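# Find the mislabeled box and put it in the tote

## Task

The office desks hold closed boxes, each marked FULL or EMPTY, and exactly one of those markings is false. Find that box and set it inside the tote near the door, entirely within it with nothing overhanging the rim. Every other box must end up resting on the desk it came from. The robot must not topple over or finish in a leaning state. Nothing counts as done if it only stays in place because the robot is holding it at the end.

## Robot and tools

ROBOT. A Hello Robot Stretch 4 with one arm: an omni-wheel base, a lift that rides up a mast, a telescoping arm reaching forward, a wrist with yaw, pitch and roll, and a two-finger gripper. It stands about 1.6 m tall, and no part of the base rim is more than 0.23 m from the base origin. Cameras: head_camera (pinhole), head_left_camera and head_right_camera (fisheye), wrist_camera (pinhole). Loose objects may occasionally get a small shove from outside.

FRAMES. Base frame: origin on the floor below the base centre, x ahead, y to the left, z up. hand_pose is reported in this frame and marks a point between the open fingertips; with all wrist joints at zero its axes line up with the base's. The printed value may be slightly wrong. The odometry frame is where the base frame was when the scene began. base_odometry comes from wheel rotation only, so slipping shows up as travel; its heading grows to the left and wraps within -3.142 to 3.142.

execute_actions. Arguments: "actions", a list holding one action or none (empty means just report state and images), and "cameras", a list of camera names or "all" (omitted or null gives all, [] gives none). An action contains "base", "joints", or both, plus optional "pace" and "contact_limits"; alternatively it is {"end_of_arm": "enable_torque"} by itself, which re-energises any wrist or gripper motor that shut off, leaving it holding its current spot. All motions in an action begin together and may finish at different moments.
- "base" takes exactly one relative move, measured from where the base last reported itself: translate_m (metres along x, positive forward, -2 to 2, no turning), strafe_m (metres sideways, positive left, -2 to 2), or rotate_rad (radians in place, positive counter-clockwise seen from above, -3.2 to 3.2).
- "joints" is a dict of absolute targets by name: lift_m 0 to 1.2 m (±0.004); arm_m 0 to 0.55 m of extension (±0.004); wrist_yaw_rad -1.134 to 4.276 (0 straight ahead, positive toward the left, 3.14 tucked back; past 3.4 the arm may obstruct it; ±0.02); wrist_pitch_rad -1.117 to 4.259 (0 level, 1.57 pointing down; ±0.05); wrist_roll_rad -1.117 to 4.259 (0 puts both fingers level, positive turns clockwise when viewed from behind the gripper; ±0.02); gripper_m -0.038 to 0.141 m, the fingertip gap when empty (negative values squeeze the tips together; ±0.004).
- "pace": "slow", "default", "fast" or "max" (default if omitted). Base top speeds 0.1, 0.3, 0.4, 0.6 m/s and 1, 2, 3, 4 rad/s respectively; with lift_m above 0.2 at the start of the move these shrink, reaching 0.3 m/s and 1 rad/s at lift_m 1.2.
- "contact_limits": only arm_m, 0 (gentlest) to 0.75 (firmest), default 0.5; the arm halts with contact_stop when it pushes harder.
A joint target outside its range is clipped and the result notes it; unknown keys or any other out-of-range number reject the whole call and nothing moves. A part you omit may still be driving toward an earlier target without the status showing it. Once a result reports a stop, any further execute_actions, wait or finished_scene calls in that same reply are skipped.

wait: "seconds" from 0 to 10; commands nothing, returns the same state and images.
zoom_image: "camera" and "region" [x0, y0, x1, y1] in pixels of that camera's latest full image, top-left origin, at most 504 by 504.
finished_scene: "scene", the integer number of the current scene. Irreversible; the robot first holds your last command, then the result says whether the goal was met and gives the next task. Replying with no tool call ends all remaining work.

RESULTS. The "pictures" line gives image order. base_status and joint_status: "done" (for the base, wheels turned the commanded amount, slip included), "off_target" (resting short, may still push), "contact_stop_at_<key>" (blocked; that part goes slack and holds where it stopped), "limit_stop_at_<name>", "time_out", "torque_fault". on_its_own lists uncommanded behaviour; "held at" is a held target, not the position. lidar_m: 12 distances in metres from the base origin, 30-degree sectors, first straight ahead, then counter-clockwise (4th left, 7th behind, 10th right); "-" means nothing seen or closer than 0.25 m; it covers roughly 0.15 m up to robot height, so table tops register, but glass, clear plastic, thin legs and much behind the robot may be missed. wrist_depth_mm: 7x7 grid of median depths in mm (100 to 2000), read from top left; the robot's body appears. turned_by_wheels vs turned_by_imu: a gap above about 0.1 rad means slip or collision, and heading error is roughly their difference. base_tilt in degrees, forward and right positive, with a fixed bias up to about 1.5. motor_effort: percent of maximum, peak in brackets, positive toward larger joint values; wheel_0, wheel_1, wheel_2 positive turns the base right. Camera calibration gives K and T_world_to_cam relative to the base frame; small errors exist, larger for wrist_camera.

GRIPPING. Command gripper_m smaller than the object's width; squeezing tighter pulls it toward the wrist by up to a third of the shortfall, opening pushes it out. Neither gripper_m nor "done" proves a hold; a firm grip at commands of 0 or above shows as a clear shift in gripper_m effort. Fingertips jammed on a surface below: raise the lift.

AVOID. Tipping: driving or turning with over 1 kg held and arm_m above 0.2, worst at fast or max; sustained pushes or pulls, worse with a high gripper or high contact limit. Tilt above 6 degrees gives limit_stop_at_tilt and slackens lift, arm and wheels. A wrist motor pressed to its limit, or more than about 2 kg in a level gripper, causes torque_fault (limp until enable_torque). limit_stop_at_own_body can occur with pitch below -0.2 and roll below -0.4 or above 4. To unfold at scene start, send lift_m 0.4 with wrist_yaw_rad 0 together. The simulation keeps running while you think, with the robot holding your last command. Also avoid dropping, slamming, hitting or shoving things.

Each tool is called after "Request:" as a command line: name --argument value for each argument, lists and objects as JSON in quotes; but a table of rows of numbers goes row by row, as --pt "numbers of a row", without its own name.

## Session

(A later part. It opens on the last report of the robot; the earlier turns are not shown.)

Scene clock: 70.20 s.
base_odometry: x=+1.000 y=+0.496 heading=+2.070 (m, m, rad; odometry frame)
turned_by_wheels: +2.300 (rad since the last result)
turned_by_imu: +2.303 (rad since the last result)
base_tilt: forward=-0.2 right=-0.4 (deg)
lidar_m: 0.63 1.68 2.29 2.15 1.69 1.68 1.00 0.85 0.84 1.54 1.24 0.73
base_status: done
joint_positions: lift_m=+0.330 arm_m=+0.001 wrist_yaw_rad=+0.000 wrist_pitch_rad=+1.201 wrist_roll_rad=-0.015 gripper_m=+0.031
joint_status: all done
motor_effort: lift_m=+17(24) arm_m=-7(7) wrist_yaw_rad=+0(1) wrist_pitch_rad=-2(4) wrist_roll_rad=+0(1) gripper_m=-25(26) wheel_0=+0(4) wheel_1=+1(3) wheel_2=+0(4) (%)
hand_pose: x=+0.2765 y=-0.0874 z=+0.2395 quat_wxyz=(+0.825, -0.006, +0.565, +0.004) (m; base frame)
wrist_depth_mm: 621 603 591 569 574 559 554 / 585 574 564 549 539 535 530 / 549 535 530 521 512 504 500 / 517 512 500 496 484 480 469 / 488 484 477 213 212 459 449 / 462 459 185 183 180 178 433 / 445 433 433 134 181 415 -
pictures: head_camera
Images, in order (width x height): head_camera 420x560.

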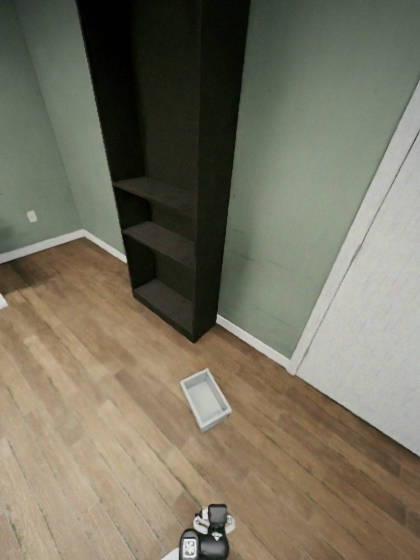

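Request:
execute_actions --actions '[{"base":{"rotate_rad":0.08},"joints":{"wrist_yaw_rad":-1.12,"arm_m":0.2}}]' --cameras '[]'

Request:
execute_actions --actions '[{"base":{"translate_m":0.2},"joints":{"arm_m":0.455,"lift_m":0.31}}]' --cameras '["head_camera","wrist_camera"]'

Scene clock: 73.67 s.
base_odometry: x=+1.000 y=+0.496 heading=+2.150 (m, m, rad; odometry frame)
turned_by_wheels: +0.080 (rad since the last result)
turned_by_imu: +0.082 (rad since the last result)
base_tilt: forward=-0.3 right=-0.3 (deg)
lidar_m: 0.62 1.89 2.28 2.00 1.70 1.70 0.97 0.83 0.83 1.46 1.23 0.70
base_status: done
joint_positions: lift_m=+0.330 arm_m=+0.199 wrist_yaw_rad=-1.120 wrist_pitch_rad=+1.201 wrist_roll_rad=-0.015 gripper_m=+0.031
joint_status: all done
motor_effort: lift_m=+17(17) arm_m=+7(11) wrist_yaw_rad=+0(10) wrist_pitch_rad=-3(2) wrist_roll_rad=+2(2) gripper_m=-26(27) wheel_0=+1(5) wheel_1=+1(4) wheel_2=+0(5) (%)
hand_pose: x=+0.3364 y=-0.1320 z=+0.2395 quat_wxyz=(+0.701, +0.295, +0.482, -0.435) (m; base frame)
wrist_depth_mm: 615 609 597 585 574 564 554 / 469 569 564 554 544 535 535 / 530 525 525 517 512 508 500 / 392 504 496 492 488 480 477 / 480 480 477 214 212 455 449 / 459 455 185 183 180 178 430 / 439 433 430 134 180 418 -
pictures: none
No camera images: the call's "cameras" was empty. Leave "cameras" out to get every camera's image.

Scene clock: 75.73 s.
base_odometry: x=+0.890 y=+0.663 heading=+2.150 (m, m, rad; odometry frame)
turned_by_wheels: +0.000 (rad since the last result)
turned_by_imu: +0.001 (rad since the last result)
base_tilt: forward=-0.5 right=-0.4 (deg)
lidar_m: 0.56 1.63 2.16 2.16 1.83 1.82 1.16 0.97 0.99 1.22 1.08 0.50
base_status: done
joint_positions: lift_m=+0.310 arm_m=+0.454 wrist_yaw_rad=-1.120 wrist_pitch_rad=+1.201 wrist_roll_rad=-0.015 gripper_m=+0.031
joint_status: all done
motor_effort: lift_m=+17(19) arm_m=+7(10) wrist_yaw_rad=+0(0) wrist_pitch_rad=-2(2) wrist_roll_rad=+1(0) gripper_m=-27(27) wheel_0=+0(4) wheel_1=-1(5) wheel_2=+2(8) (%)
hand_pose: x=+0.5914 y=-0.1319 z=+0.2195 quat_wxyz=(+0.701, +0.295, +0.482, -0.435) (m; base frame)
wrist_depth_mm: 585 580 564 559 549 539 535 / 554 544 535 525 521 517 508 / 525 512 508 500 488 484 480 / 492 488 480 473 355 452 452 / 466 455 413 213 213 397 433 / 439 430 185 183 180 178 410 / 421 334 404 134 180 349 -
pictures: head_camera, wrist_camera
camera_calibration (this result's frames):
wrist_camera: T_world_to_cam=[[-0.903428, -0.425582, -0.0519346, 0.506324], [-0.383601, 0.856464, -0.345426, 0.471142], [0.191487, -0.292145, -0.937008, 0.278692], [0, 0, 0, 1]] pos_world=[0.584793, -0.106615, 0.450177]
Images, in order (width x height): head_camera 420x560, wrist_camera 616x392.

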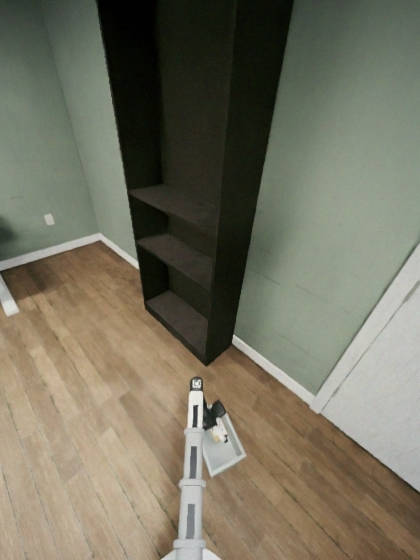

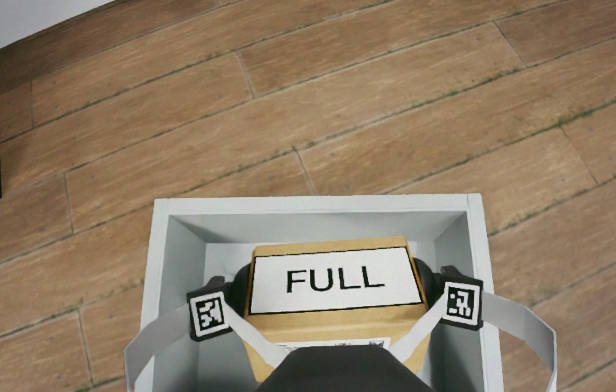

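Request:
execute_actions --actions '[{"joints":{"lift_m":0.143}}]' --cameras '[]'

Request:
execute_actions --actions '[{"joints":{"gripper_m":0.12}}]' --cameras '[]'

Request:
execute_actions --actions '[{"joints":{"lift_m":0.3},"pace":"fast"}]' --cameras '["wrist_camera"]'

Scene clock: 78.33 s.
base_odometry: x=+0.890 y=+0.663 heading=+2.150 (m, m, rad; odometry frame)
turned_by_wheels: +0.000 (rad since the last result)
turned_by_imu: +0.001 (rad since the last result)
base_tilt: forward=-0.2 right=-0.3 (deg)
lidar_m: 1.07 1.64 2.15 2.17 1.82 1.85 1.15 0.98 0.97 1.22 1.07 0.53
base_status: not commanded
joint_positions: lift_m=+0.143 arm_m=+0.454 wrist_yaw_rad=-1.120 wrist_pitch_rad=+1.201 wrist_roll_rad=-0.015 gripper_m=+0.031
joint_status: all done
motor_effort: lift_m=+17(18) arm_m=+7(8) wrist_yaw_rad=+0(0) wrist_pitch_rad=-3(2) wrist_roll_rad=+1(0) gripper_m=-25(26) wheel_0=+0(0) wheel_1=-1(1) wheel_2=+2(3) (%)
hand_pose: x=+0.5914 y=-0.1319 z=+0.0525 quat_wxyz=(+0.701, +0.295, +0.482, -0.435) (m; base frame)
wrist_depth_mm: 368 364 355 349 347 342 336 / 349 343 338 189 187 185 254 / 194 213 215 214 213 211 201 / 196 263 291 287 285 271 209 / 195 278 282 214 213 270 209 / 193 257 185 183 180 178 202 / 195 236 256 134 181 246 -
pictures: none
No camera images: the call's "cameras" was empty. Leave "cameras" out to get every camera's image.

Scene clock: 80.10 s.
base_odometry: x=+0.890 y=+0.663 heading=+2.150 (m, m, rad; odometry frame)
turned_by_wheels: +0.000 (rad since the last result)
turned_by_imu: +0.001 (rad since the last result)
base_tilt: forward=-0.2 right=-0.4 (deg)
lidar_m: 1.08 1.65 2.16 2.17 1.83 1.83 1.16 0.98 0.98 1.23 1.09 0.50
base_status: not commanded
joint_positions: lift_m=+0.143 arm_m=+0.454 wrist_yaw_rad=-1.120 wrist_pitch_rad=+1.201 wrist_roll_rad=-0.015 gripper_m=+0.120
joint_status: all done
motor_effort: lift_m=+17(17) arm_m=+7(7) wrist_yaw_rad=+0(0) wrist_pitch_rad=-3(2) wrist_roll_rad=+0(3) gripper_m=+0(23) wheel_0=-1(0) wheel_1=-1(1) wheel_2=+2(2) (%)
hand_pose: x=+0.5914 y=-0.1319 z=+0.0525 quat_wxyz=(+0.701, +0.295, +0.482, -0.435) (m; base frame)
wrist_depth_mm: 370 366 357 351 345 340 336 / 349 343 338 190 187 185 252 / 195 213 214 214 213 212 201 / 196 263 290 287 283 270 210 / 194 278 283 229 273 250 209 / 192 266 200 218 217 216 208 / 195 252 257 144 247 246 -
pictures: none
No camera images: the call's "cameras" was empty. Leave "cameras" out to get every camera's image.

Scene clock: 81.50 s.
base_odometry: x=+0.890 y=+0.663 heading=+2.150 (m, m, rad; odometry frame)
turned_by_wheels: +0.000 (rad since the last result)
turned_by_imu: +0.001 (rad since the last result)
base_tilt: forward=-0.3 right=-0.4 (deg)
lidar_m: 0.55 1.65 2.16 2.16 1.85 1.83 1.16 0.98 0.98 1.24 1.07 0.51
base_status: not commanded
joint_positions: lift_m=+0.300 arm_m=+0.454 wrist_yaw_rad=-1.120 wrist_pitch_rad=+1.201 wrist_roll_rad=-0.015 gripper_m=+0.120
joint_status: all done
motor_effort: lift_m=+24(26) arm_m=+7(7) wrist_yaw_rad=+1(0) wrist_pitch_rad=-2(3) wrist_roll_rad=+2(1) gripper_m=+1(2) wheel_0=+0(1) wheel_1=-1(1) wheel_2=+2(2) (%)
hand_pose: x=+0.5914 y=-0.1319 z=+0.2090 quat_wxyz=(+0.701, +0.295, +0.482, -0.435) (m; base frame)
wrist_depth_mm: 569 564 554 544 535 530 521 / 544 535 521 512 504 500 500 / 512 504 492 488 480 473 469 / 480 469 357 357 355 442 442 / 455 442 415 430 424 355 421 / 430 418 199 368 370 216 402 / 413 312 399 144 392 317 387
pictures: wrist_camera
camera_calibration (this result's frames):
wrist_camera: T_world_to_cam=[[-0.903428, -0.425582, -0.0519346, 0.505781], [-0.383601, 0.856464, -0.345426, 0.467495], [0.191487, -0.292145, -0.937008, 0.268792], [0, 0, 0, 1]] pos_world=[0.584799, -0.106615, 0.439612]
Images, in order (width x height): wrist_camera 616x392.

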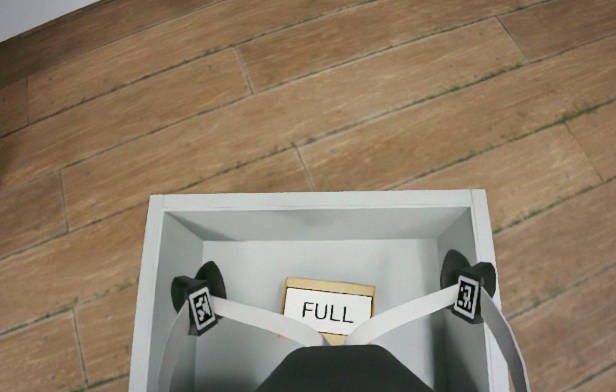

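Request:
finished_scene --scene 2

The scene is finished: the task was done.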